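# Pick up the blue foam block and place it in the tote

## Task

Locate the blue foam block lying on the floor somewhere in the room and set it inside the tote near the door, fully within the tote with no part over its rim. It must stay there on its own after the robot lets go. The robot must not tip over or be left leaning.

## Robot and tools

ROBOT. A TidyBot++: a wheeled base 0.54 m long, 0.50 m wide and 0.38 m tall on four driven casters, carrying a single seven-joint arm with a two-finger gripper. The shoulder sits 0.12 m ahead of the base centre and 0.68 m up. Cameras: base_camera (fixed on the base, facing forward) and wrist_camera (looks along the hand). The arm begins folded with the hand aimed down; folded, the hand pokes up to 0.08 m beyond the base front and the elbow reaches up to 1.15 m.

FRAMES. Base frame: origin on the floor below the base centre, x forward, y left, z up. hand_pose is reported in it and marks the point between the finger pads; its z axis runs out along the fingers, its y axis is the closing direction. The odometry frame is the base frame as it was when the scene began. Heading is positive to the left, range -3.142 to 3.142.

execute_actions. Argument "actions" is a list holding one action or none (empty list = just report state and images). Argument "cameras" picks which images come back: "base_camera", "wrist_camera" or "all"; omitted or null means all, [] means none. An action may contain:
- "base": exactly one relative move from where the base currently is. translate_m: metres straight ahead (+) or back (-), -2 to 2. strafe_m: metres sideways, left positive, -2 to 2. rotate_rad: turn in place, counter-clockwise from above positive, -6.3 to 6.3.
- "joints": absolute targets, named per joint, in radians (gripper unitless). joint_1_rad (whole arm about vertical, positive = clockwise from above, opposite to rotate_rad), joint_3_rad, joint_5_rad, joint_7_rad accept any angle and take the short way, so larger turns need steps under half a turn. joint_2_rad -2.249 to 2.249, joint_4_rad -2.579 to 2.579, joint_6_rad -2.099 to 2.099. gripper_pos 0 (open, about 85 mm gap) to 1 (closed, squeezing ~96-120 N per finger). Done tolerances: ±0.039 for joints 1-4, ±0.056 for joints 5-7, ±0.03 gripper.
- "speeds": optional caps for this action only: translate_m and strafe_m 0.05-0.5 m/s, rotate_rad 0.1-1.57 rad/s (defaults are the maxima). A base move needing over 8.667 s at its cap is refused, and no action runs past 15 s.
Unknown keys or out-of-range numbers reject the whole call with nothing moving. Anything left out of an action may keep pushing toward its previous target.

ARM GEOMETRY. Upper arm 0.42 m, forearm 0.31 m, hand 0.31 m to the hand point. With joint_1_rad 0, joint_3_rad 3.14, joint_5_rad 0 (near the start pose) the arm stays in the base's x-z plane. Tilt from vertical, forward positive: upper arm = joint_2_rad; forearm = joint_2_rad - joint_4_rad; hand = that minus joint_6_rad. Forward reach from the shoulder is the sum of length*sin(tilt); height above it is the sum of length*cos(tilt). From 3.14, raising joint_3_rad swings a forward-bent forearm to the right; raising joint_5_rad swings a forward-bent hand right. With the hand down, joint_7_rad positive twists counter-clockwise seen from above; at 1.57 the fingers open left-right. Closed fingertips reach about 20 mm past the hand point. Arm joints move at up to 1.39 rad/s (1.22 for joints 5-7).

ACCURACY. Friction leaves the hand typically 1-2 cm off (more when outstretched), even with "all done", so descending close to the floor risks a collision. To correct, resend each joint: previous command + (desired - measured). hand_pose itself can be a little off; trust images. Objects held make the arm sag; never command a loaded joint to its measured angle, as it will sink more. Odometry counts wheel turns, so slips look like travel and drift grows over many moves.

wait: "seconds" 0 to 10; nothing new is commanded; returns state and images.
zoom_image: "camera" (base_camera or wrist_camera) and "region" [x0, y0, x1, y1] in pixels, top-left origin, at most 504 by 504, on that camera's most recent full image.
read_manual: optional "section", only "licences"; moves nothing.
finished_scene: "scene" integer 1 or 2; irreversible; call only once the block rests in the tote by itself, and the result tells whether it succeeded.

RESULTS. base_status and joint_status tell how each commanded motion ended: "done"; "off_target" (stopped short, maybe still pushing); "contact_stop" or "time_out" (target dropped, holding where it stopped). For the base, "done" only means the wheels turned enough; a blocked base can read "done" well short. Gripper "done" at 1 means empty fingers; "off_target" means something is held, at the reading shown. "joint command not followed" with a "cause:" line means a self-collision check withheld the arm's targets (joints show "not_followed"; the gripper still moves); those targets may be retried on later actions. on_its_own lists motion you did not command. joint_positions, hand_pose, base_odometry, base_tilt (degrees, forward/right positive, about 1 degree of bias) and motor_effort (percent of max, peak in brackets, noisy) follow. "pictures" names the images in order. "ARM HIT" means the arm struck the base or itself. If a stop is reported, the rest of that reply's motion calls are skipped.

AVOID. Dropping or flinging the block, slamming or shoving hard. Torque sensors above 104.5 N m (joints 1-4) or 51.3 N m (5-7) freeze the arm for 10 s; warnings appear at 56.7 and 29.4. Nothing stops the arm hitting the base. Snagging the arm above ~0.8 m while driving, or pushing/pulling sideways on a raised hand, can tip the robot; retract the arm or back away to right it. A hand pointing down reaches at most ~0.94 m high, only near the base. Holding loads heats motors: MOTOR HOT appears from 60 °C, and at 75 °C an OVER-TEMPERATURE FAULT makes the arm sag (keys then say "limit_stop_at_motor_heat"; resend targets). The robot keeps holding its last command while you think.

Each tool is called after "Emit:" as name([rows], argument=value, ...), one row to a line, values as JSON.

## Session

Emit:
execute_actions(actions=[])

Scene clock: 0.00 s.
base_odometry: x=+0.000 y=+0.000 heading=+0.000 (m, m, rad; odometry frame)
base_tilt: forward=-0.1 right=+0.4 (deg)
base_status: not commanded
joint_positions: joint_1_rad=-0.034 joint_2_rad=-0.302 joint_3_rad=+3.103 joint_4_rad=-2.503 joint_5_rad=-0.058 joint_6_rad=-0.842 joint_7_rad=+1.540 gripper_pos=+0.000
joint_status: not commanded
motor_effort: joint_1_rad=+0 joint_2_rad=+0 joint_3_rad=+0 joint_4_rad=+8 joint_5_rad=+0 joint_6_rad=+0 joint_7_rad=+1 (%)
hand_pose: x=+0.2770 y=+0.0248 z=+0.5886 quat_wxyz=(-0.019, +0.999, +0.002, +0.049) (m; base frame)
pictures: base_camera, wrist_camera
Images, in order (width x height): base_camera 644x364, wrist_camera 644x476.

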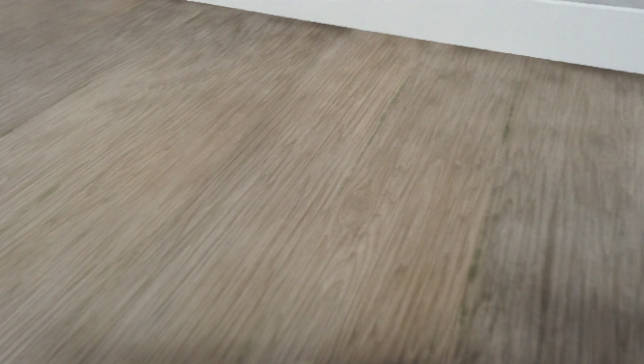

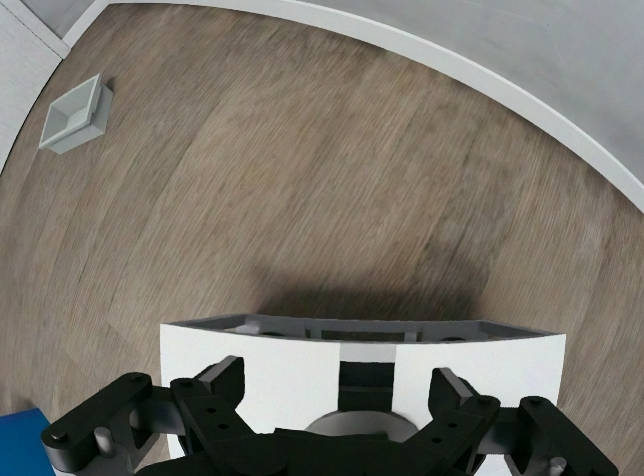

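Emit:
execute_actions([
  {"joints":{"joint_6_rad":0.0,"joint_1_rad":-1.5,"joint_3_rad":3.14,"joint_5_rad":0}},
], cameras=["wrist_camera"])

Emit:
execute_actions([
  {"joints":{"joint_1_rad":-2.9}},
], cameras=["wrist_camera"])

Emit:
execute_actions([
  {"joints":{"joint_1_rad":1.9}},
], cameras=["wrist_camera"])

Scene clock: 3.23 s.
base_odometry: x=+0.000 y=+0.000 heading=+0.000 (m, m, rad; odometry frame)
base_tilt: forward=-0.1 right=+0.4 (deg)
base_status: not commanded
joint_positions: joint_1_rad=-1.478 joint_2_rad=-0.302 joint_3_rad=+3.116 joint_4_rad=-2.503 joint_5_rad=-0.033 joint_6_rad=-0.041 joint_7_rad=+1.540 gripper_pos=+0.000
joint_status: all done
motor_effort: joint_1_rad=+0(0) joint_2_rad=-6(6) joint_3_rad=+0(1) joint_4_rad=+15(16) joint_5_rad=+0(0) joint_6_rad=+7(8) joint_7_rad=+0(0) (%)
hand_pose: x=+0.1423 y=+0.3717 z=+0.7047 quat_wxyz=(-0.305, +0.676, +0.595, +0.310) (m; base frame)
pictures: wrist_camera
Images, in order (width x height): wrist_camera 644x476.

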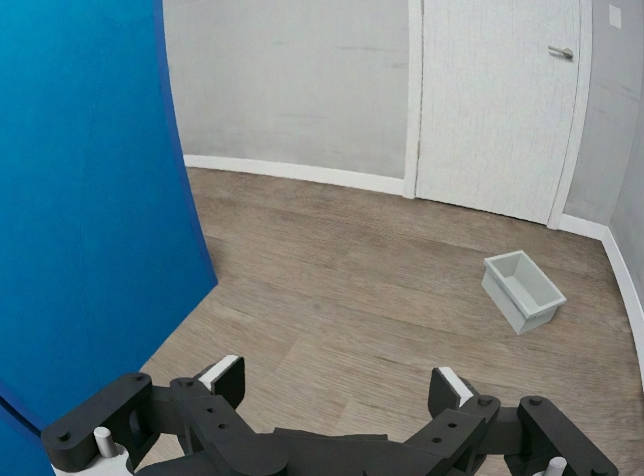

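Scene clock: 5.90 s.
base_odometry: x=+0.000 y=+0.000 heading=+0.000 (m, m, rad; odometry frame)
base_tilt: forward=-0.1 right=+0.4 (deg)
base_status: not commanded
joint_positions: joint_1_rad=-2.878 joint_2_rad=-0.302 joint_3_rad=+3.118 joint_4_rad=-2.503 joint_5_rad=-0.033 joint_6_rad=-0.041 joint_7_rad=+1.540 gripper_pos=+0.000
joint_status: all done
motor_effort: joint_1_rad=+1(1) joint_2_rad=-6(5) joint_3_rad=+0(1) joint_4_rad=+15(16) joint_5_rad=-1(0) joint_6_rad=+8(8) joint_7_rad=+0(1) (%)
hand_pose: x=-0.2432 y=+0.0868 z=+0.7048 quat_wxyz=(-0.433, +0.134, +0.890, +0.041) (m; base frame)
pictures: wrist_camera
Images, in order (width x height): wrist_camera 644x476.

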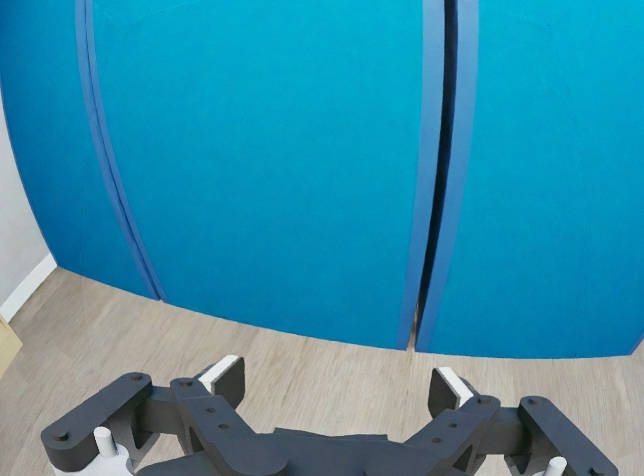

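Scene clock: 8.63 s.
base_odometry: x=+0.000 y=+0.000 heading=+0.000 (m, m, rad; odometry frame)
base_tilt: forward=-0.1 right=+0.4 (deg)
base_status: not commanded
joint_positions: joint_1_rad=-4.362 joint_2_rad=-0.302 joint_3_rad=+3.119 joint_4_rad=-2.503 joint_5_rad=-0.033 joint_6_rad=-0.041 joint_7_rad=+1.540 gripper_pos=+0.000
joint_status: all done
motor_effort: joint_1_rad=+0(1) joint_2_rad=-5(6) joint_3_rad=+0(1) joint_4_rad=+16(16) joint_5_rad=+0(0) joint_6_rad=+8(8) joint_7_rad=+0(1) (%)
hand_pose: x=+0.0005 y=-0.3531 z=+0.7048 quat_wxyz=(-0.347, -0.502, +0.748, -0.262) (m; base frame)
pictures: wrist_camera
Images, in order (width x height): wrist_camera 644x476.

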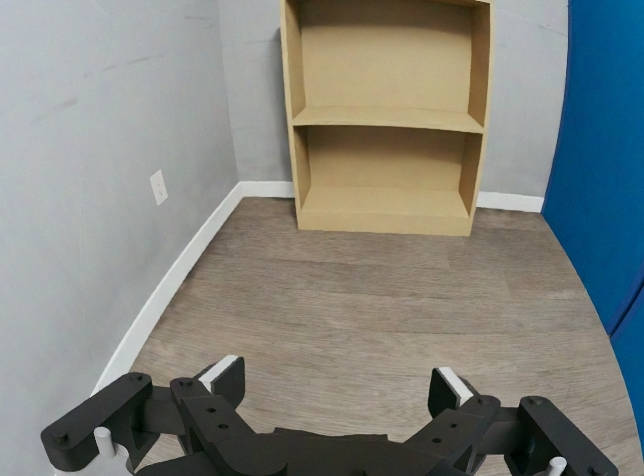

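Emit:
execute_actions([
  {"base":{"rotate_rad":1.25},"joints":{"joint_1_rad":0.0}},
])

Emit:
execute_actions([
  {"base":{"translate_m":1.0},"joints":{"joint_1_rad":-1.3}},
])

Scene clock: 12.23 s.
base_odometry: x=+0.000 y=+0.000 heading=+1.249 (m, m, rad; odometry frame)
base_tilt: forward=-0.1 right=+0.4 (deg)
base_status: done
joint_positions: joint_1_rad=-6.262 joint_2_rad=-0.302 joint_3_rad=+3.121 joint_4_rad=-2.503 joint_5_rad=-0.033 joint_6_rad=-0.037 joint_7_rad=+1.540 gripper_pos=+0.000
joint_status: all done
motor_effort: joint_1_rad=+0(1) joint_2_rad=-6(6) joint_3_rad=+0(1) joint_4_rad=+15(15) joint_5_rad=+0(0) joint_6_rad=+7(8) joint_7_rad=+1(1) (%)
hand_pose: x=+0.4921 y=+0.0011 z=+0.7056 quat_wxyz=(+0.011, -0.899, +0.028, -0.436) (m; base frame)
pictures: base_camera, wrist_camera
Images, in order (width x height): base_camera 644x364, wrist_camera 644x476.

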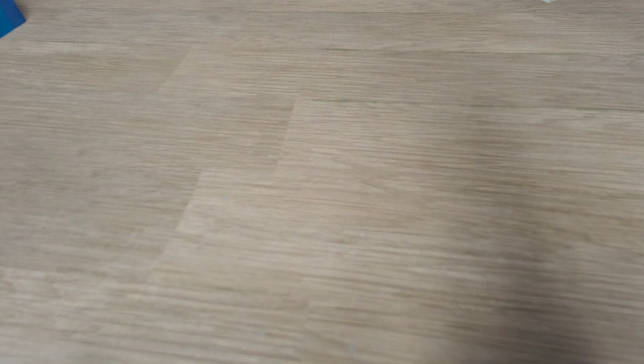

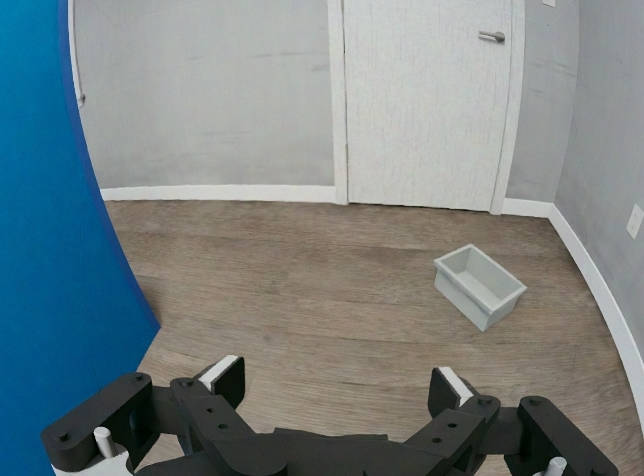

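Scene clock: 15.57 s.
base_odometry: x=+0.315 y=+0.949 heading=+1.250 (m, m, rad; odometry frame)
base_tilt: forward=-0.1 right=+0.4 (deg)
base_status: done
joint_positions: joint_1_rad=-7.560 joint_2_rad=-0.302 joint_3_rad=+3.122 joint_4_rad=-2.503 joint_5_rad=-0.033 joint_6_rad=-0.037 joint_7_rad=+1.540 gripper_pos=+0.000
joint_status: all done
motor_effort: joint_1_rad=+0(1) joint_2_rad=-6(7) joint_3_rad=+0(1) joint_4_rad=+15(17) joint_5_rad=+0(0) joint_6_rad=+8(8) joint_7_rad=+1(1) (%)
hand_pose: x=+0.2187 y=+0.3595 z=+0.7056 quat_wxyz=(+0.273, -0.733, -0.521, -0.341) (m; base frame)
pictures: base_camera, wrist_camera
Images, in order (width x height): base_camera 644x364, wrist_camera 644x476.

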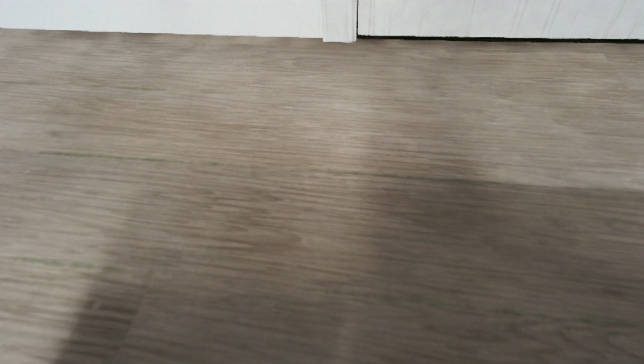

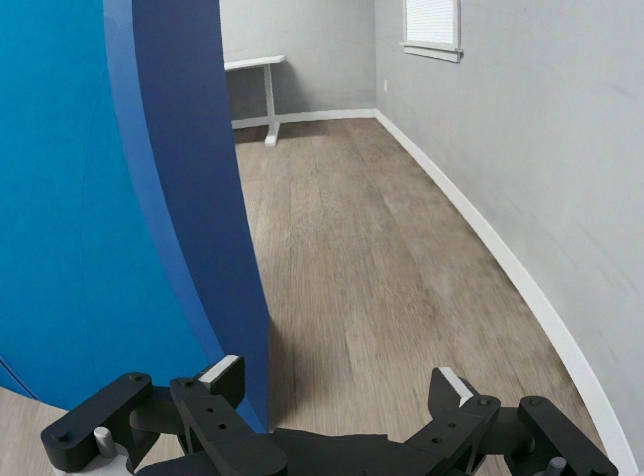

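Emit:
execute_actions([
  {"base":{"translate_m":0.48},"joints":{"joint_1_rad":-1.57}},
], cameras=["wrist_camera"])

Emit:
execute_actions([
  {"base":{"rotate_rad":1.57},"joints":{"joint_1_rad":0}},
])

Scene clock: 18.50 s.
base_odometry: x=+0.466 y=+1.405 heading=+1.251 (m, m, rad; odometry frame)
base_tilt: forward=-0.1 right=+0.4 (deg)
base_status: done
joint_positions: joint_1_rad=-7.833 joint_2_rad=-0.302 joint_3_rad=+3.125 joint_4_rad=-2.503 joint_5_rad=-0.033 joint_6_rad=-0.037 joint_7_rad=+1.540 gripper_pos=+0.000
joint_status: all done
motor_effort: joint_1_rad=+1(0) joint_2_rad=-6(6) joint_3_rad=+0(1) joint_4_rad=+15(16) joint_5_rad=+0(0) joint_6_rad=+7(7) joint_7_rad=+1(1) (%)
hand_pose: x=+0.1191 y=+0.3731 z=+0.7056 quat_wxyz=(+0.316, -0.657, -0.615, -0.301) (m; base frame)
pictures: wrist_camera
Images, in order (width x height): wrist_camera 644x476.

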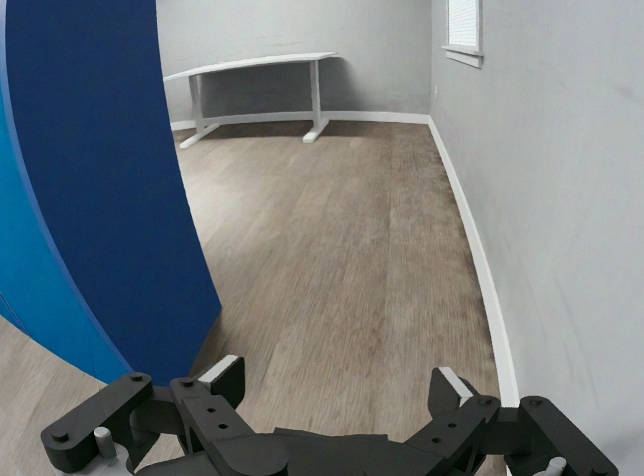

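Scene clock: 21.30 s.
base_odometry: x=+0.466 y=+1.405 heading=+2.820 (m, m, rad; odometry frame)
base_tilt: forward=-0.1 right=+0.4 (deg)
base_status: done
joint_positions: joint_1_rad=-6.305 joint_2_rad=-0.302 joint_3_rad=+3.125 joint_4_rad=-2.503 joint_5_rad=-0.033 joint_6_rad=-0.037 joint_7_rad=+1.540 gripper_pos=+0.000
joint_status: all done
motor_effort: joint_1_rad=+0(1) joint_2_rad=-6(7) joint_3_rad=+0(1) joint_4_rad=+15(16) joint_5_rad=+0(0) joint_6_rad=+7(7) joint_7_rad=+1(1) (%)
hand_pose: x=+0.4918 y=+0.0157 z=+0.7056 quat_wxyz=(+0.020, -0.900, +0.011, -0.436) (m; base frame)
pictures: base_camera, wrist_camera
Images, in order (width x height): base_camera 644x364, wrist_camera 644x476.

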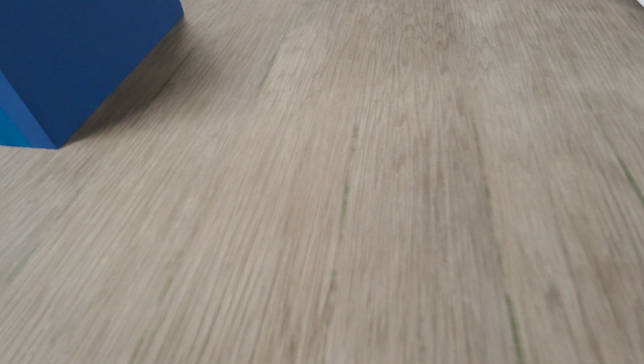

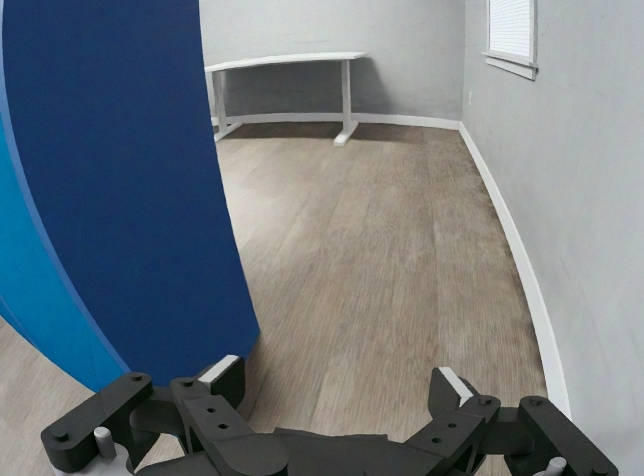

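Emit:
execute_actions([
  {"base":{"rotate_rad":-0.13}},
])

Emit:
execute_actions([
  {"base":{"translate_m":1.4}},
])

Scene clock: 22.70 s.
base_odometry: x=+0.466 y=+1.405 heading=+2.691 (m, m, rad; odometry frame)
base_tilt: forward=-0.1 right=+0.4 (deg)
base_status: done
joint_positions: joint_1_rad=-6.300 joint_2_rad=-0.302 joint_3_rad=+3.127 joint_4_rad=-2.503 joint_5_rad=-0.033 joint_6_rad=-0.037 joint_7_rad=+1.540 gripper_pos=+0.000
joint_status: not commanded
motor_effort: joint_1_rad=+0(1) joint_2_rad=-5(6) joint_3_rad=+0(1) joint_4_rad=+16(15) joint_5_rad=+0(1) joint_6_rad=+8(8) joint_7_rad=+1(1) (%)
hand_pose: x=+0.4919 y=+0.0136 z=+0.7056 quat_wxyz=(+0.019, -0.900, +0.013, -0.436) (m; base frame)
pictures: base_camera, wrist_camera
Images, in order (width x height): base_camera 644x364, wrist_camera 644x476.

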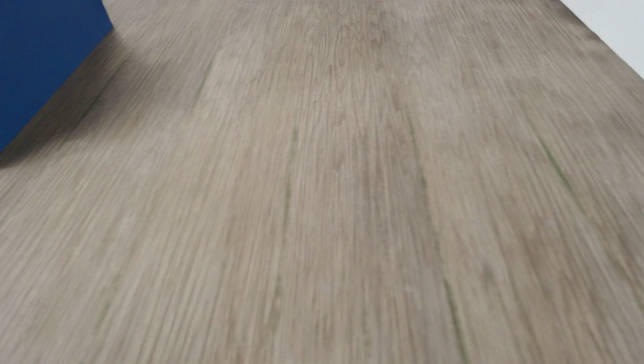

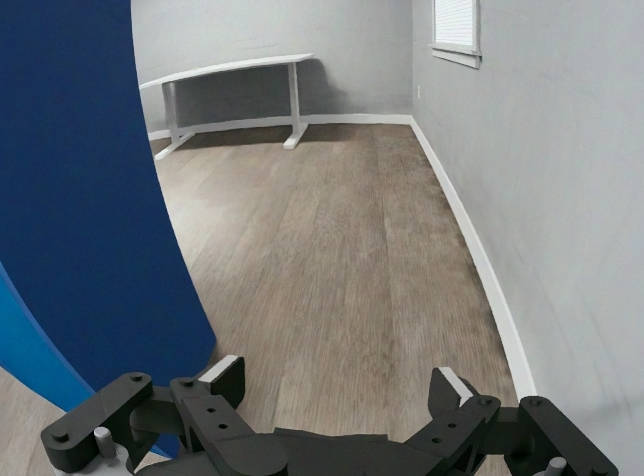

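Scene clock: 26.80 s.
base_odometry: x=-0.795 y=+2.014 heading=+2.691 (m, m, rad; odometry frame)
base_tilt: forward=-0.1 right=+0.4 (deg)
base_status: done
joint_positions: joint_1_rad=-6.300 joint_2_rad=-0.302 joint_3_rad=+3.127 joint_4_rad=-2.503 joint_5_rad=-0.033 joint_6_rad=-0.037 joint_7_rad=+1.540 gripper_pos=+0.000
joint_status: not commanded
motor_effort: joint_1_rad=+0(0) joint_2_rad=-6(8) joint_3_rad=+0(1) joint_4_rad=+16(16) joint_5_rad=+0(0) joint_6_rad=+7(8) joint_7_rad=+0(1) (%)
hand_pose: x=+0.4919 y=+0.0136 z=+0.7056 quat_wxyz=(+0.019, -0.900, +0.013, -0.436) (m; base frame)
pictures: base_camera, wrist_camera
Images, in order (width x height): base_camera 644x364, wrist_camera 644x476.

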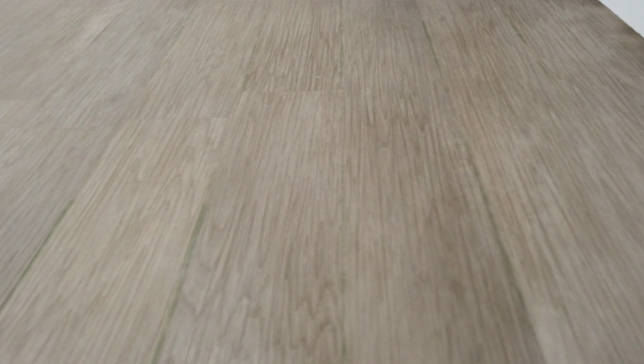

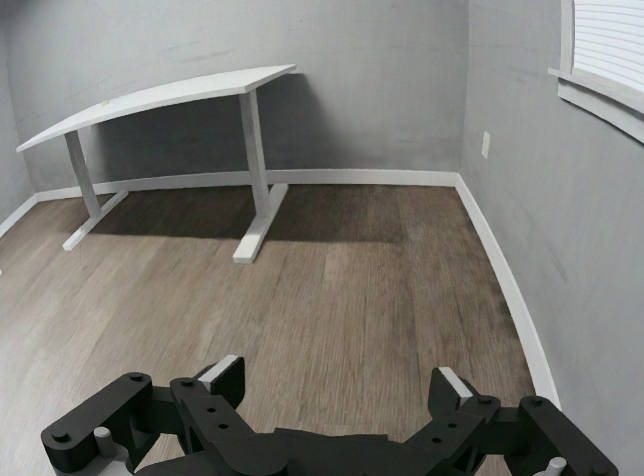

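No block under this desk; looking left and behind.

Emit:
execute_actions([
  {"joints":{"joint_1_rad":-1.3}},
], cameras=["wrist_camera"])

Emit:
execute_actions([
  {"joints":{"joint_1_rad":-2.2}},
], cameras=["wrist_camera"])

Scene clock: 32.13 s.
base_odometry: x=-0.795 y=+2.014 heading=+2.691 (m, m, rad; odometry frame)
base_tilt: forward=-0.1 right=+0.4 (deg)
base_status: not commanded
joint_positions: joint_1_rad=-7.562 joint_2_rad=-0.302 joint_3_rad=+3.127 joint_4_rad=-2.503 joint_5_rad=-0.033 joint_6_rad=-0.037 joint_7_rad=+1.540 gripper_pos=+0.000
joint_status: all done
motor_effort: joint_1_rad=+0(1) joint_2_rad=-6(6) joint_3_rad=+0(1) joint_4_rad=+15(15) joint_5_rad=+0(0) joint_6_rad=+8(7) joint_7_rad=+1(0) (%)
hand_pose: x=+0.2197 y=+0.3593 z=+0.7056 quat_wxyz=(+0.273, -0.734, -0.520, -0.341) (m; base frame)
pictures: wrist_camera
Images, in order (width x height): wrist_camera 644x476.

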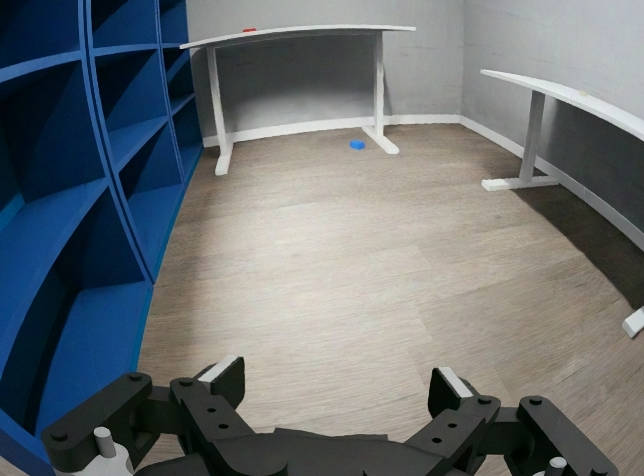

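Scene clock: 34.30 s.
base_odometry: x=-0.795 y=+2.014 heading=+2.691 (m, m, rad; odometry frame)
base_tilt: forward=-0.1 right=+0.4 (deg)
base_status: not commanded
joint_positions: joint_1_rad=-8.462 joint_2_rad=-0.302 joint_3_rad=+3.127 joint_4_rad=-2.503 joint_5_rad=-0.033 joint_6_rad=-0.037 joint_7_rad=+1.540 gripper_pos=+0.000
joint_status: all done
motor_effort: joint_1_rad=+1(2) joint_2_rad=-6(6) joint_3_rad=+0(1) joint_4_rad=+16(15) joint_5_rad=+0(0) joint_6_rad=+7(7) joint_7_rad=+1(1) (%)
hand_pose: x=-0.0999 y=+0.3022 z=+0.7056 quat_wxyz=(+0.394, -0.435, -0.787, -0.188) (m; base frame)
pictures: wrist_camera
Images, in order (width x height): wrist_camera 644x476.

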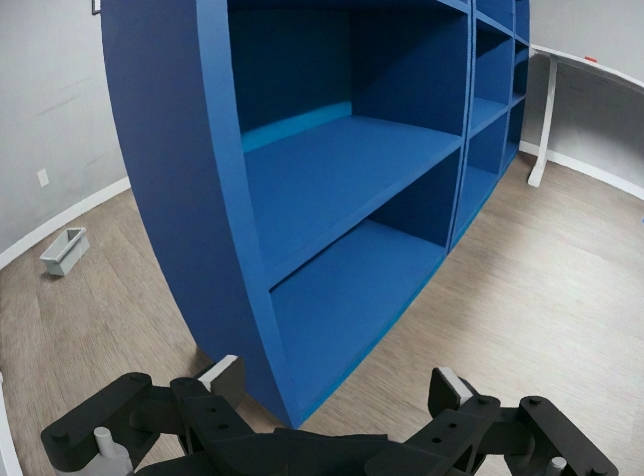

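Emit:
execute_actions([
  {"base":{"translate_m":0.45},"joints":{"joint_1_rad":-1.3}},
], cameras=[])

Emit:
execute_actions([
  {"base":{"rotate_rad":1.3},"joints":{"joint_1_rad":0,"joint_6_rad":-0.15}},
])

Scene clock: 37.40 s.
base_odometry: x=-1.201 y=+2.209 heading=+2.692 (m, m, rad; odometry frame)
base_tilt: forward=-0.1 right=+0.4 (deg)
base_status: done
joint_positions: joint_1_rad=-7.603 joint_2_rad=-0.302 joint_3_rad=+3.130 joint_4_rad=-2.503 joint_5_rad=-0.033 joint_6_rad=-0.037 joint_7_rad=+1.540 gripper_pos=+0.000
joint_status: all done
motor_effort: joint_1_rad=+0(1) joint_2_rad=-6(7) joint_3_rad=+0(1) joint_4_rad=+16(16) joint_5_rad=+0(0) joint_6_rad=+8(7) joint_7_rad=+1(1) (%)
hand_pose: x=+0.2059 y=+0.3629 z=+0.7057 quat_wxyz=(+0.280, -0.724, -0.534, -0.335) (m; base frame)
pictures: none
No camera images: the call's "cameras" was empty. Leave "cameras" out to get every camera's image.

Scene clock: 39.97 s.
base_odometry: x=-1.201 y=+2.210 heading=-2.292 (m, m, rad; odometry frame)
base_tilt: forward=-0.1 right=+0.4 (deg)
base_status: done
joint_positions: joint_1_rad=-6.305 joint_2_rad=-0.302 joint_3_rad=+3.130 joint_4_rad=-2.503 joint_5_rad=-0.033 joint_6_rad=-0.108 joint_7_rad=+1.540 gripper_pos=+0.000
joint_status: all done
motor_effort: joint_1_rad=+0(1) joint_2_rad=-5(6) joint_3_rad=+0(1) joint_4_rad=+15(16) joint_5_rad=+0(1) joint_6_rad=+7(8) joint_7_rad=+1(1) (%)
hand_pose: x=+0.4777 y=+0.0142 z=+0.6889 quat_wxyz=(+0.019, -0.914, +0.013, -0.404) (m; base frame)
pictures: base_camera, wrist_camera
Images, in order (width x height): base_camera 644x364, wrist_camera 644x476.

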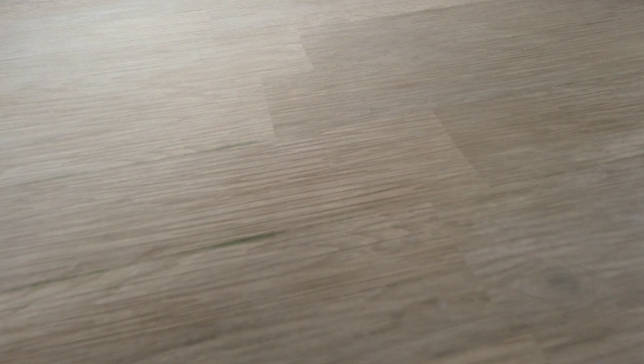

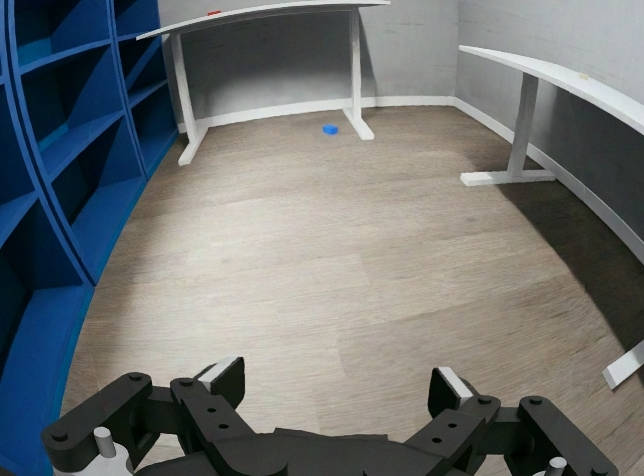

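Emit:
execute_actions([
  {"base":{"translate_m":1.1},"joints":{"joint_6_rad":-0.3}},
])

Scene clock: 43.93 s.
base_odometry: x=-1.926 y=+1.382 heading=-2.291 (m, m, rad; odometry frame)
base_tilt: forward=-0.1 right=+0.4 (deg)
base_status: done
joint_positions: joint_1_rad=-6.305 joint_2_rad=-0.303 joint_3_rad=+3.130 joint_4_rad=-2.506 joint_5_rad=-0.033 joint_6_rad=-0.275 joint_7_rad=+1.540 gripper_pos=+0.000
joint_status: all done
motor_effort: joint_1_rad=+0(0) joint_2_rad=-5(7) joint_3_rad=+0(0) joint_4_rad=+15(17) joint_5_rad=+0(1) joint_6_rad=+6(7) joint_7_rad=+0(1) (%)
hand_pose: x=+0.4386 y=+0.0145 z=+0.6524 quat_wxyz=(+0.018, -0.945, +0.012, -0.325) (m; base frame)
pictures: base_camera, wrist_camera
Images, in order (width x height): base_camera 644x364, wrist_camera 644x476.

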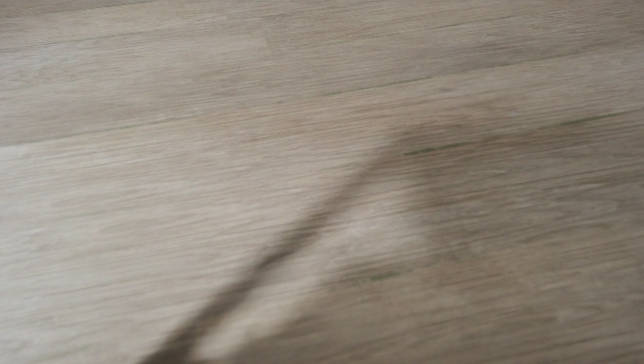

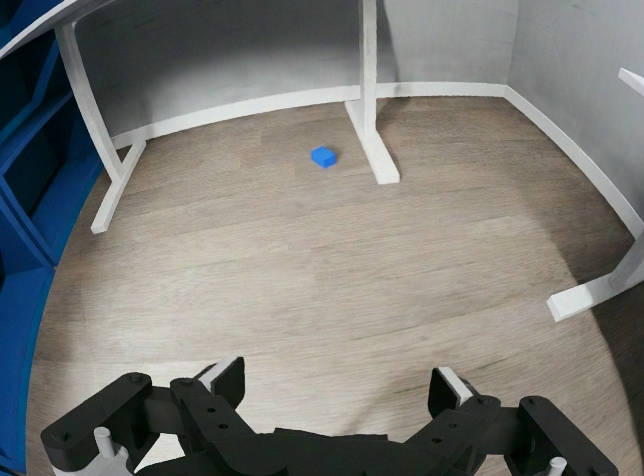

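Emit:
execute_actions([
  {"joints":{"joint_1_rad":0,"joint_2_rad":1.72,"joint_4_rad":-0.55,"joint_6_rad":-0.2,"joint_7_rad":1.57}},
], cameras=["wrist_camera"])

Emit:
execute_actions([
  {"base":{"translate_m":0.4}},
])

Scene clock: 47.77 s.
base_odometry: x=-1.926 y=+1.382 heading=-2.291 (m, m, rad; odometry frame)
base_tilt: forward=+0.0 right=+0.4 (deg)
base_status: not commanded
joint_positions: joint_1_rad=-6.305 joint_2_rad=+1.710 joint_3_rad=+3.130 joint_4_rad=-0.574 joint_5_rad=-0.033 joint_6_rad=-0.242 joint_7_rad=+1.540 gripper_pos=+0.000
joint_status: all done
motor_effort: joint_1_rad=+0(0) joint_2_rad=-54(57) joint_3_rad=-1(1) joint_4_rad=+14(15) joint_5_rad=+0(0) joint_6_rad=+6(7) joint_7_rad=+1(1) (%)
hand_pose: x=+0.9526 y=+0.0264 z=+0.1635 quat_wxyz=(+0.022, -0.953, +0.021, -0.302) (m; base frame)
pictures: wrist_camera
Images, in order (width x height): wrist_camera 644x476.

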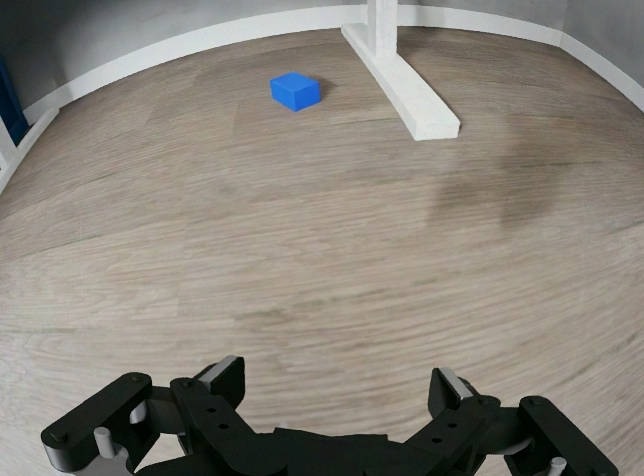

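Scene clock: 49.90 s.
base_odometry: x=-2.190 y=+1.081 heading=-2.291 (m, m, rad; odometry frame)
base_tilt: forward=+0.0 right=+0.5 (deg)
base_status: done
joint_positions: joint_1_rad=-6.304 joint_2_rad=+1.711 joint_3_rad=+3.130 joint_4_rad=-0.567 joint_5_rad=-0.033 joint_6_rad=-0.239 joint_7_rad=+1.540 gripper_pos=+0.000
joint_status: not commanded
motor_effort: joint_1_rad=+0(2) joint_2_rad=-55(56) joint_3_rad=-1(1) joint_4_rad=+13(15) joint_5_rad=+0(0) joint_6_rad=+6(7) joint_7_rad=+1(1) (%)
hand_pose: x=+0.9567 y=+0.0261 z=+0.1668 quat_wxyz=(+0.022, -0.951, +0.021, -0.307) (m; base frame)
pictures: base_camera, wrist_camera
Images, in order (width x height): base_camera 644x364, wrist_camera 644x476.

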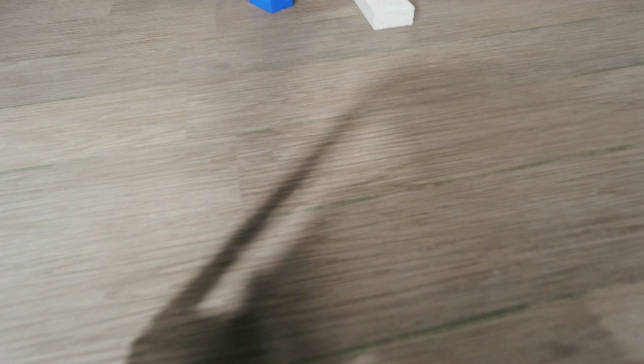

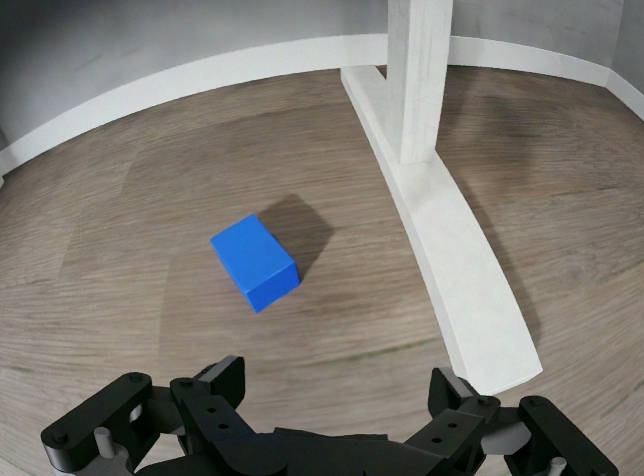

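Emit:
execute_actions([
  {"base":{"strafe_m":0.09},"joints":{"joint_6_rad":-0.52,"joint_7_rad":2.2}},
], cameras=[])

Emit:
execute_actions([
  {"base":{"translate_m":0.24}},
])

Scene clock: 52.07 s.
base_odometry: x=-2.122 y=+1.022 heading=-2.291 (m, m, rad; odometry frame)
base_tilt: forward=+0.0 right=+0.4 (deg)
base_status: done
joint_positions: joint_1_rad=-6.293 joint_2_rad=+1.711 joint_3_rad=+3.130 joint_4_rad=-0.566 joint_5_rad=-0.032 joint_6_rad=-0.488 joint_7_rad=+2.191 gripper_pos=+0.000
joint_status: all done
motor_effort: joint_1_rad=+0(6) joint_2_rad=-53(55) joint_3_rad=-1(2) joint_4_rad=+13(14) joint_5_rad=+0(1) joint_6_rad=+5(6) joint_7_rad=+1(1) (%)
hand_pose: x=+0.8890 y=+0.0187 z=+0.1296 quat_wxyz=(-0.041, -0.938, -0.291, -0.183) (m; base frame)
pictures: none
No camera images: the call's "cameras" was empty. Leave "cameras" out to get every camera's image.

Scene clock: 53.80 s.
base_odometry: x=-2.280 y=+0.841 heading=-2.290 (m, m, rad; odometry frame)
base_tilt: forward=+0.0 right=+0.4 (deg)
base_status: done
joint_positions: joint_1_rad=-6.293 joint_2_rad=+1.712 joint_3_rad=+3.130 joint_4_rad=-0.563 joint_5_rad=-0.032 joint_6_rad=-0.488 joint_7_rad=+2.191 gripper_pos=+0.000
joint_status: not commanded
motor_effort: joint_1_rad=+0(2) joint_2_rad=-53(55) joint_3_rad=-1(1) joint_4_rad=+12(14) joint_5_rad=+0(1) joint_6_rad=+4(5) joint_7_rad=+1(0) (%)
hand_pose: x=+0.8898 y=+0.0187 z=+0.1298 quat_wxyz=(-0.042, -0.938, -0.291, -0.184) (m; base frame)
pictures: base_camera, wrist_camera
Images, in order (width x height): base_camera 644x364, wrist_camera 644x476.

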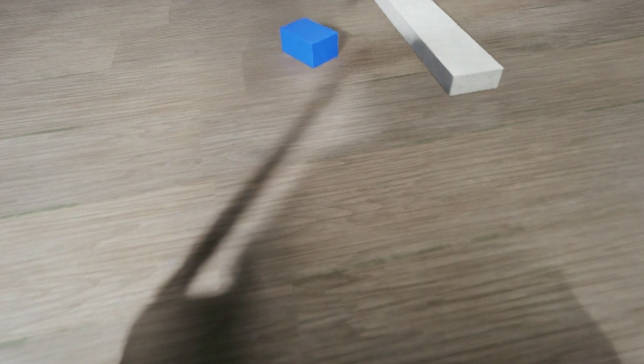

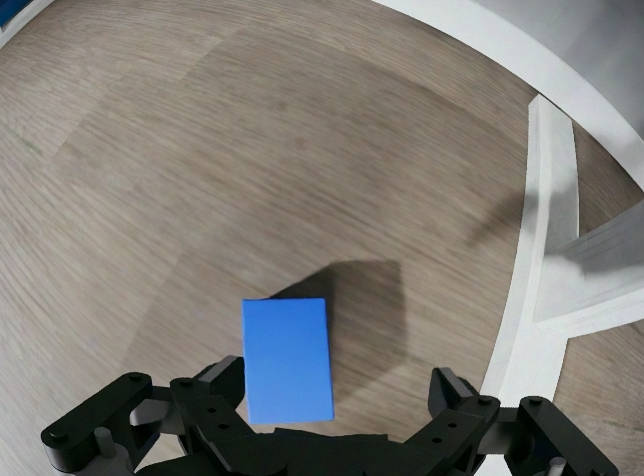

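Emit:
execute_actions([
  {"base":{"translate_m":0.055}},
], cameras=[])

Emit:
execute_actions([
  {"base":{"strafe_m":0.012},"joints":{"joint_2_rad":1.85,"joint_4_rad":-0.41,"joint_6_rad":-0.54}},
])

Scene clock: 55.60 s.
base_odometry: x=-2.316 y=+0.799 heading=-2.290 (m, m, rad; odometry frame)
base_tilt: forward=+0.0 right=+0.4 (deg)
base_status: done
joint_positions: joint_1_rad=-6.293 joint_2_rad=+1.713 joint_3_rad=+3.130 joint_4_rad=-0.562 joint_5_rad=-0.032 joint_6_rad=-0.488 joint_7_rad=+2.191 gripper_pos=+0.000
joint_status: not commanded
motor_effort: joint_1_rad=+0(4) joint_2_rad=-54(55) joint_3_rad=-1(1) joint_4_rad=+13(14) joint_5_rad=-1(1) joint_6_rad=+5(4) joint_7_rad=+1(0) (%)
hand_pose: x=+0.8903 y=+0.0187 z=+0.1301 quat_wxyz=(-0.042, -0.938, -0.291, -0.184) (m; base frame)
pictures: none
No camera images: the call's "cameras" was empty. Leave "cameras" out to get every camera's image.

Scene clock: 57.00 s.
base_odometry: x=-2.308 y=+0.791 heading=-2.290 (m, m, rad; odometry frame)
base_tilt: forward=+0.0 right=+0.4 (deg)
base_status: done
joint_positions: joint_1_rad=-6.292 joint_2_rad=+1.847 joint_3_rad=+3.130 joint_4_rad=-0.430 joint_5_rad=-0.031 joint_6_rad=-0.501 joint_7_rad=+2.191 gripper_pos=+0.000
joint_status: all done
motor_effort: joint_1_rad=+0(3) joint_2_rad=-52(55) joint_3_rad=-1(1) joint_4_rad=+13(15) joint_5_rad=-1(1) joint_6_rad=+4(4) joint_7_rad=+1(1) (%)
hand_pose: x=+0.8740 y=+0.0168 z=+0.0728 quat_wxyz=(-0.040, -0.940, -0.290, -0.177) (m; base frame)
pictures: base_camera, wrist_camera
Images, in order (width x height): base_camera 644x364, wrist_camera 644x476.

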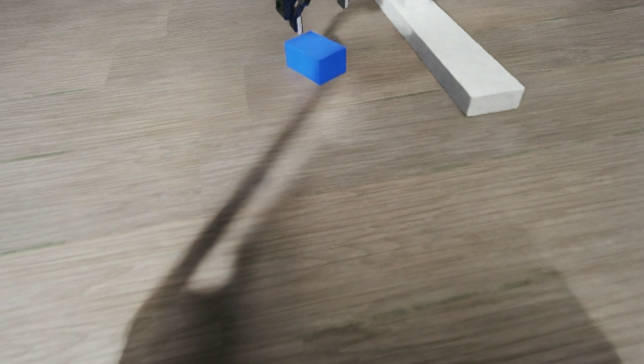

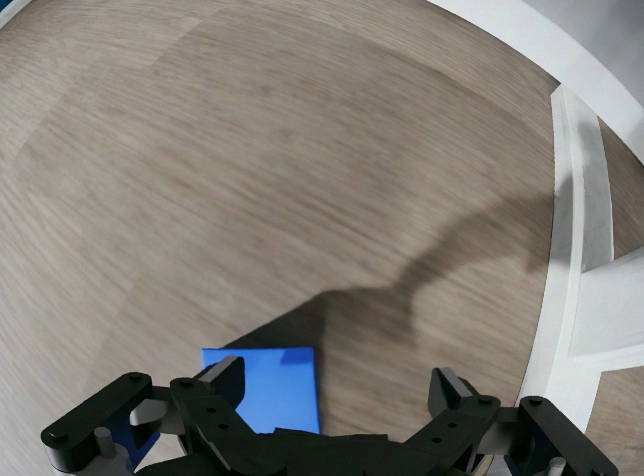

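Emit:
execute_actions([
  {"base":{"strafe_m":0.025}},
])

Scene clock: 58.20 s.
base_odometry: x=-2.289 y=+0.775 heading=-2.290 (m, m, rad; odometry frame)
base_tilt: forward=+0.0 right=+0.4 (deg)
base_status: done
joint_positions: joint_1_rad=-6.292 joint_2_rad=+1.847 joint_3_rad=+3.130 joint_4_rad=-0.430 joint_5_rad=-0.031 joint_6_rad=-0.501 joint_7_rad=+2.191 gripper_pos=+0.000
joint_status: not commanded
motor_effort: joint_1_rad=+1(5) joint_2_rad=-52(53) joint_3_rad=-1(2) joint_4_rad=+13(13) joint_5_rad=+0(1) joint_6_rad=+4(4) joint_7_rad=+0(0) (%)
hand_pose: x=+0.8740 y=+0.0172 z=+0.0728 quat_wxyz=(-0.040, -0.940, -0.290, -0.177) (m; base frame)
pictures: base_camera, wrist_camera
Images, in order (width x height): base_camera 644x364, wrist_camera 644x476.

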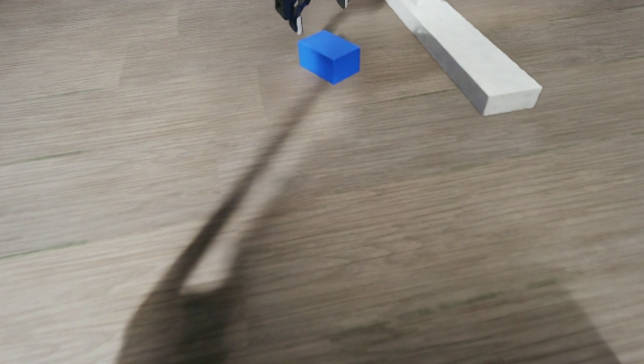

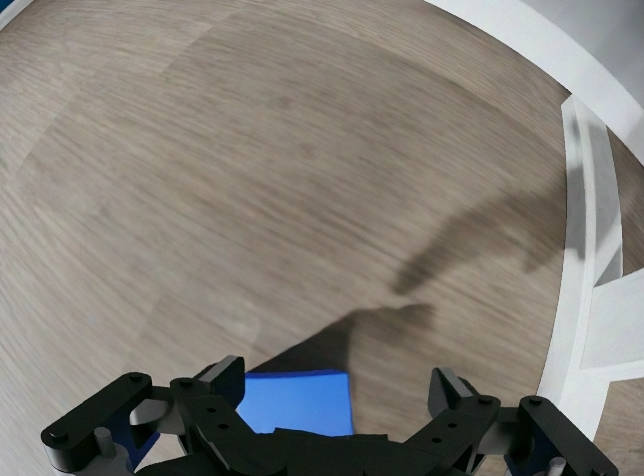

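Emit:
execute_actions([
  {"base":{"strafe_m":0.008},"joints":{"joint_2_rad":1.885,"joint_4_rad":-0.39}},
])

Scene clock: 59.57 s.
base_odometry: x=-2.283 y=+0.769 heading=-2.290 (m, m, rad; odometry frame)
base_tilt: forward=-0.1 right=+0.4 (deg)
base_status: done
joint_positions: joint_1_rad=-6.290 joint_2_rad=+1.871 joint_3_rad=+3.130 joint_4_rad=-0.408 joint_5_rad=-0.031 joint_6_rad=-0.501 joint_7_rad=+2.191 gripper_pos=+0.000
joint_status: all done
motor_effort: joint_1_rad=+0(6) joint_2_rad=-52(53) joint_3_rad=-1(2) joint_4_rad=+12(13) joint_5_rad=+0(1) joint_6_rad=+4(5) joint_7_rad=+0(1) (%)
hand_pose: x=+0.8701 y=+0.0158 z=+0.0623 quat_wxyz=(-0.040, -0.940, -0.289, -0.176) (m; base frame)
pictures: base_camera, wrist_camera
Images, in order (width x height): base_camera 644x364, wrist_camera 644x476.

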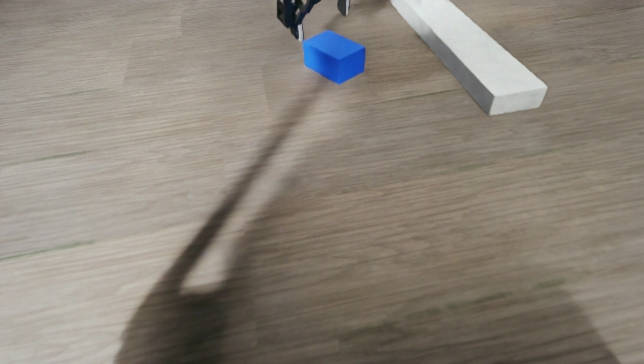

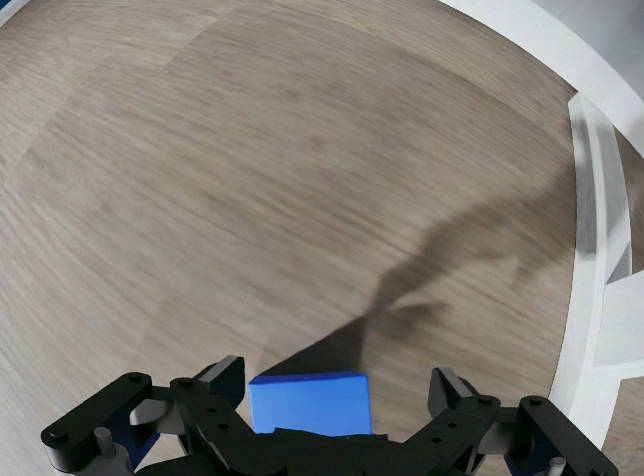

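Emit:
execute_actions([
  {"base":{"translate_m":-0.02}},
], cameras=[])

Emit:
execute_actions([
  {"base":{"strafe_m":-0.008},"joints":{"joint_2_rad":1.9,"joint_6_rad":-0.55}},
])

Scene clock: 60.77 s.
base_odometry: x=-2.269 y=+0.784 heading=-2.290 (m, m, rad; odometry frame)
base_tilt: forward=+0.0 right=+0.4 (deg)
base_status: done
joint_positions: joint_1_rad=-6.290 joint_2_rad=+1.875 joint_3_rad=+3.130 joint_4_rad=-0.407 joint_5_rad=-0.031 joint_6_rad=-0.501 joint_7_rad=+2.191 gripper_pos=+0.000
joint_status: not commanded
motor_effort: joint_1_rad=+1(2) joint_2_rad=-53(53) joint_3_rad=-1(1) joint_4_rad=+13(13) joint_5_rad=+0(1) joint_6_rad=+4(5) joint_7_rad=+1(1) (%)
hand_pose: x=+0.8676 y=+0.0157 z=+0.0592 quat_wxyz=(-0.039, -0.940, -0.289, -0.174) (m; base frame)
pictures: none
No camera images: the call's "cameras" was empty. Leave "cameras" out to get every camera's image.

Scene clock: 61.40 s.
base_odometry: x=-2.275 y=+0.789 heading=-2.290 (m, m, rad; odometry frame)
base_tilt: forward=-0.1 right=+0.4 (deg)
base_status: done
joint_positions: joint_1_rad=-6.285 joint_2_rad=+1.884 joint_3_rad=+3.130 joint_4_rad=-0.407 joint_5_rad=-0.031 joint_6_rad=-0.509 joint_7_rad=+2.191 gripper_pos=+0.000
joint_status: all done
motor_effort: joint_1_rad=+1(6) joint_2_rad=-51(53) joint_3_rad=-1(2) joint_4_rad=+12(13) joint_5_rad=+0(1) joint_6_rad=+4(4) joint_7_rad=+1(1) (%)
hand_pose: x=+0.8596 y=+0.0117 z=+0.0514 quat_wxyz=(-0.037, -0.943, -0.288, -0.166) (m; base frame)
pictures: base_camera, wrist_camera
Images, in order (width x height): base_camera 644x364, wrist_camera 644x476.

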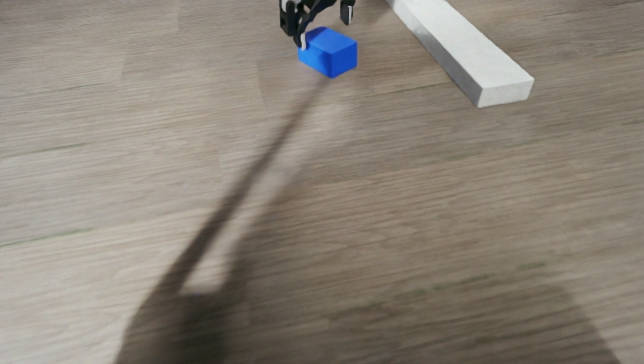

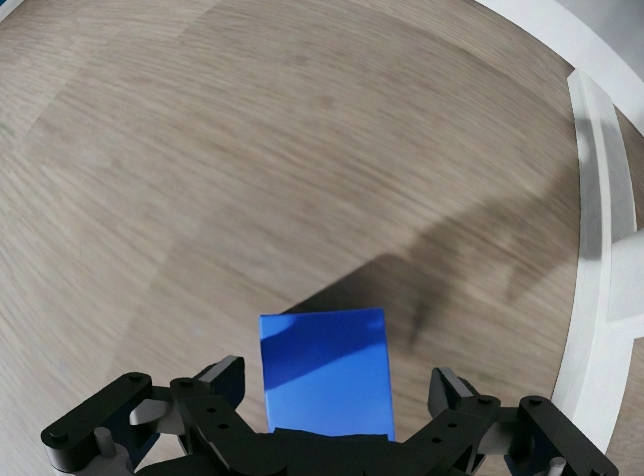

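Well aligned; descending and gripping.

Emit:
execute_actions([
  {"joints":{"joint_2_rad":1.935,"joint_4_rad":-0.38}},
])

Scene clock: 62.80 s.
base_odometry: x=-2.275 y=+0.789 heading=-2.290 (m, m, rad; odometry frame)
base_tilt: forward=-0.1 right=+0.4 (deg)
base_status: not commanded
joint_positions: joint_1_rad=-6.285 joint_2_rad=+1.923 joint_3_rad=+3.130 joint_4_rad=-0.397 joint_5_rad=-0.031 joint_6_rad=-0.509 joint_7_rad=+2.191 gripper_pos=+0.000
joint_status: all done
motor_effort: joint_1_rad=+0(0) joint_2_rad=-50(52) joint_3_rad=-1(1) joint_4_rad=+11(12) joint_5_rad=-1(1) joint_6_rad=+3(4) joint_7_rad=+0(1) (%)
hand_pose: x=+0.8398 y=+0.0116 z=+0.0265 quat_wxyz=(-0.033, -0.945, -0.288, -0.153) (m; base frame)
pictures: base_camera, wrist_camera
Images, in order (width x height): base_camera 644x364, wrist_camera 644x476.

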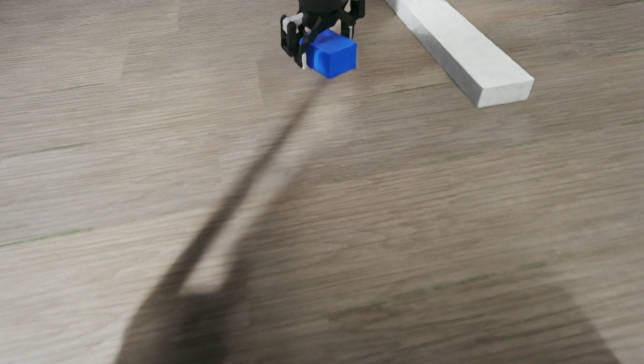

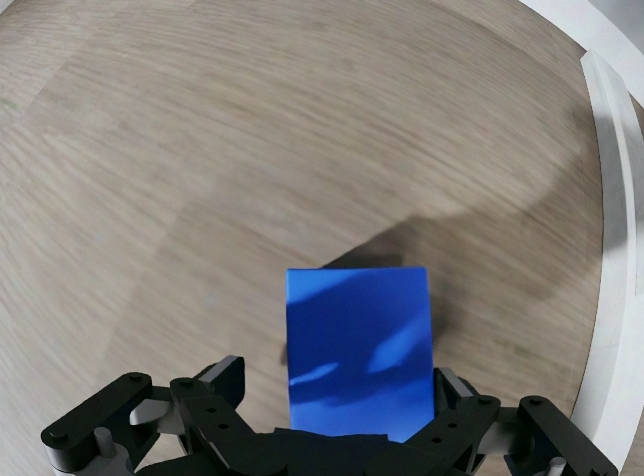

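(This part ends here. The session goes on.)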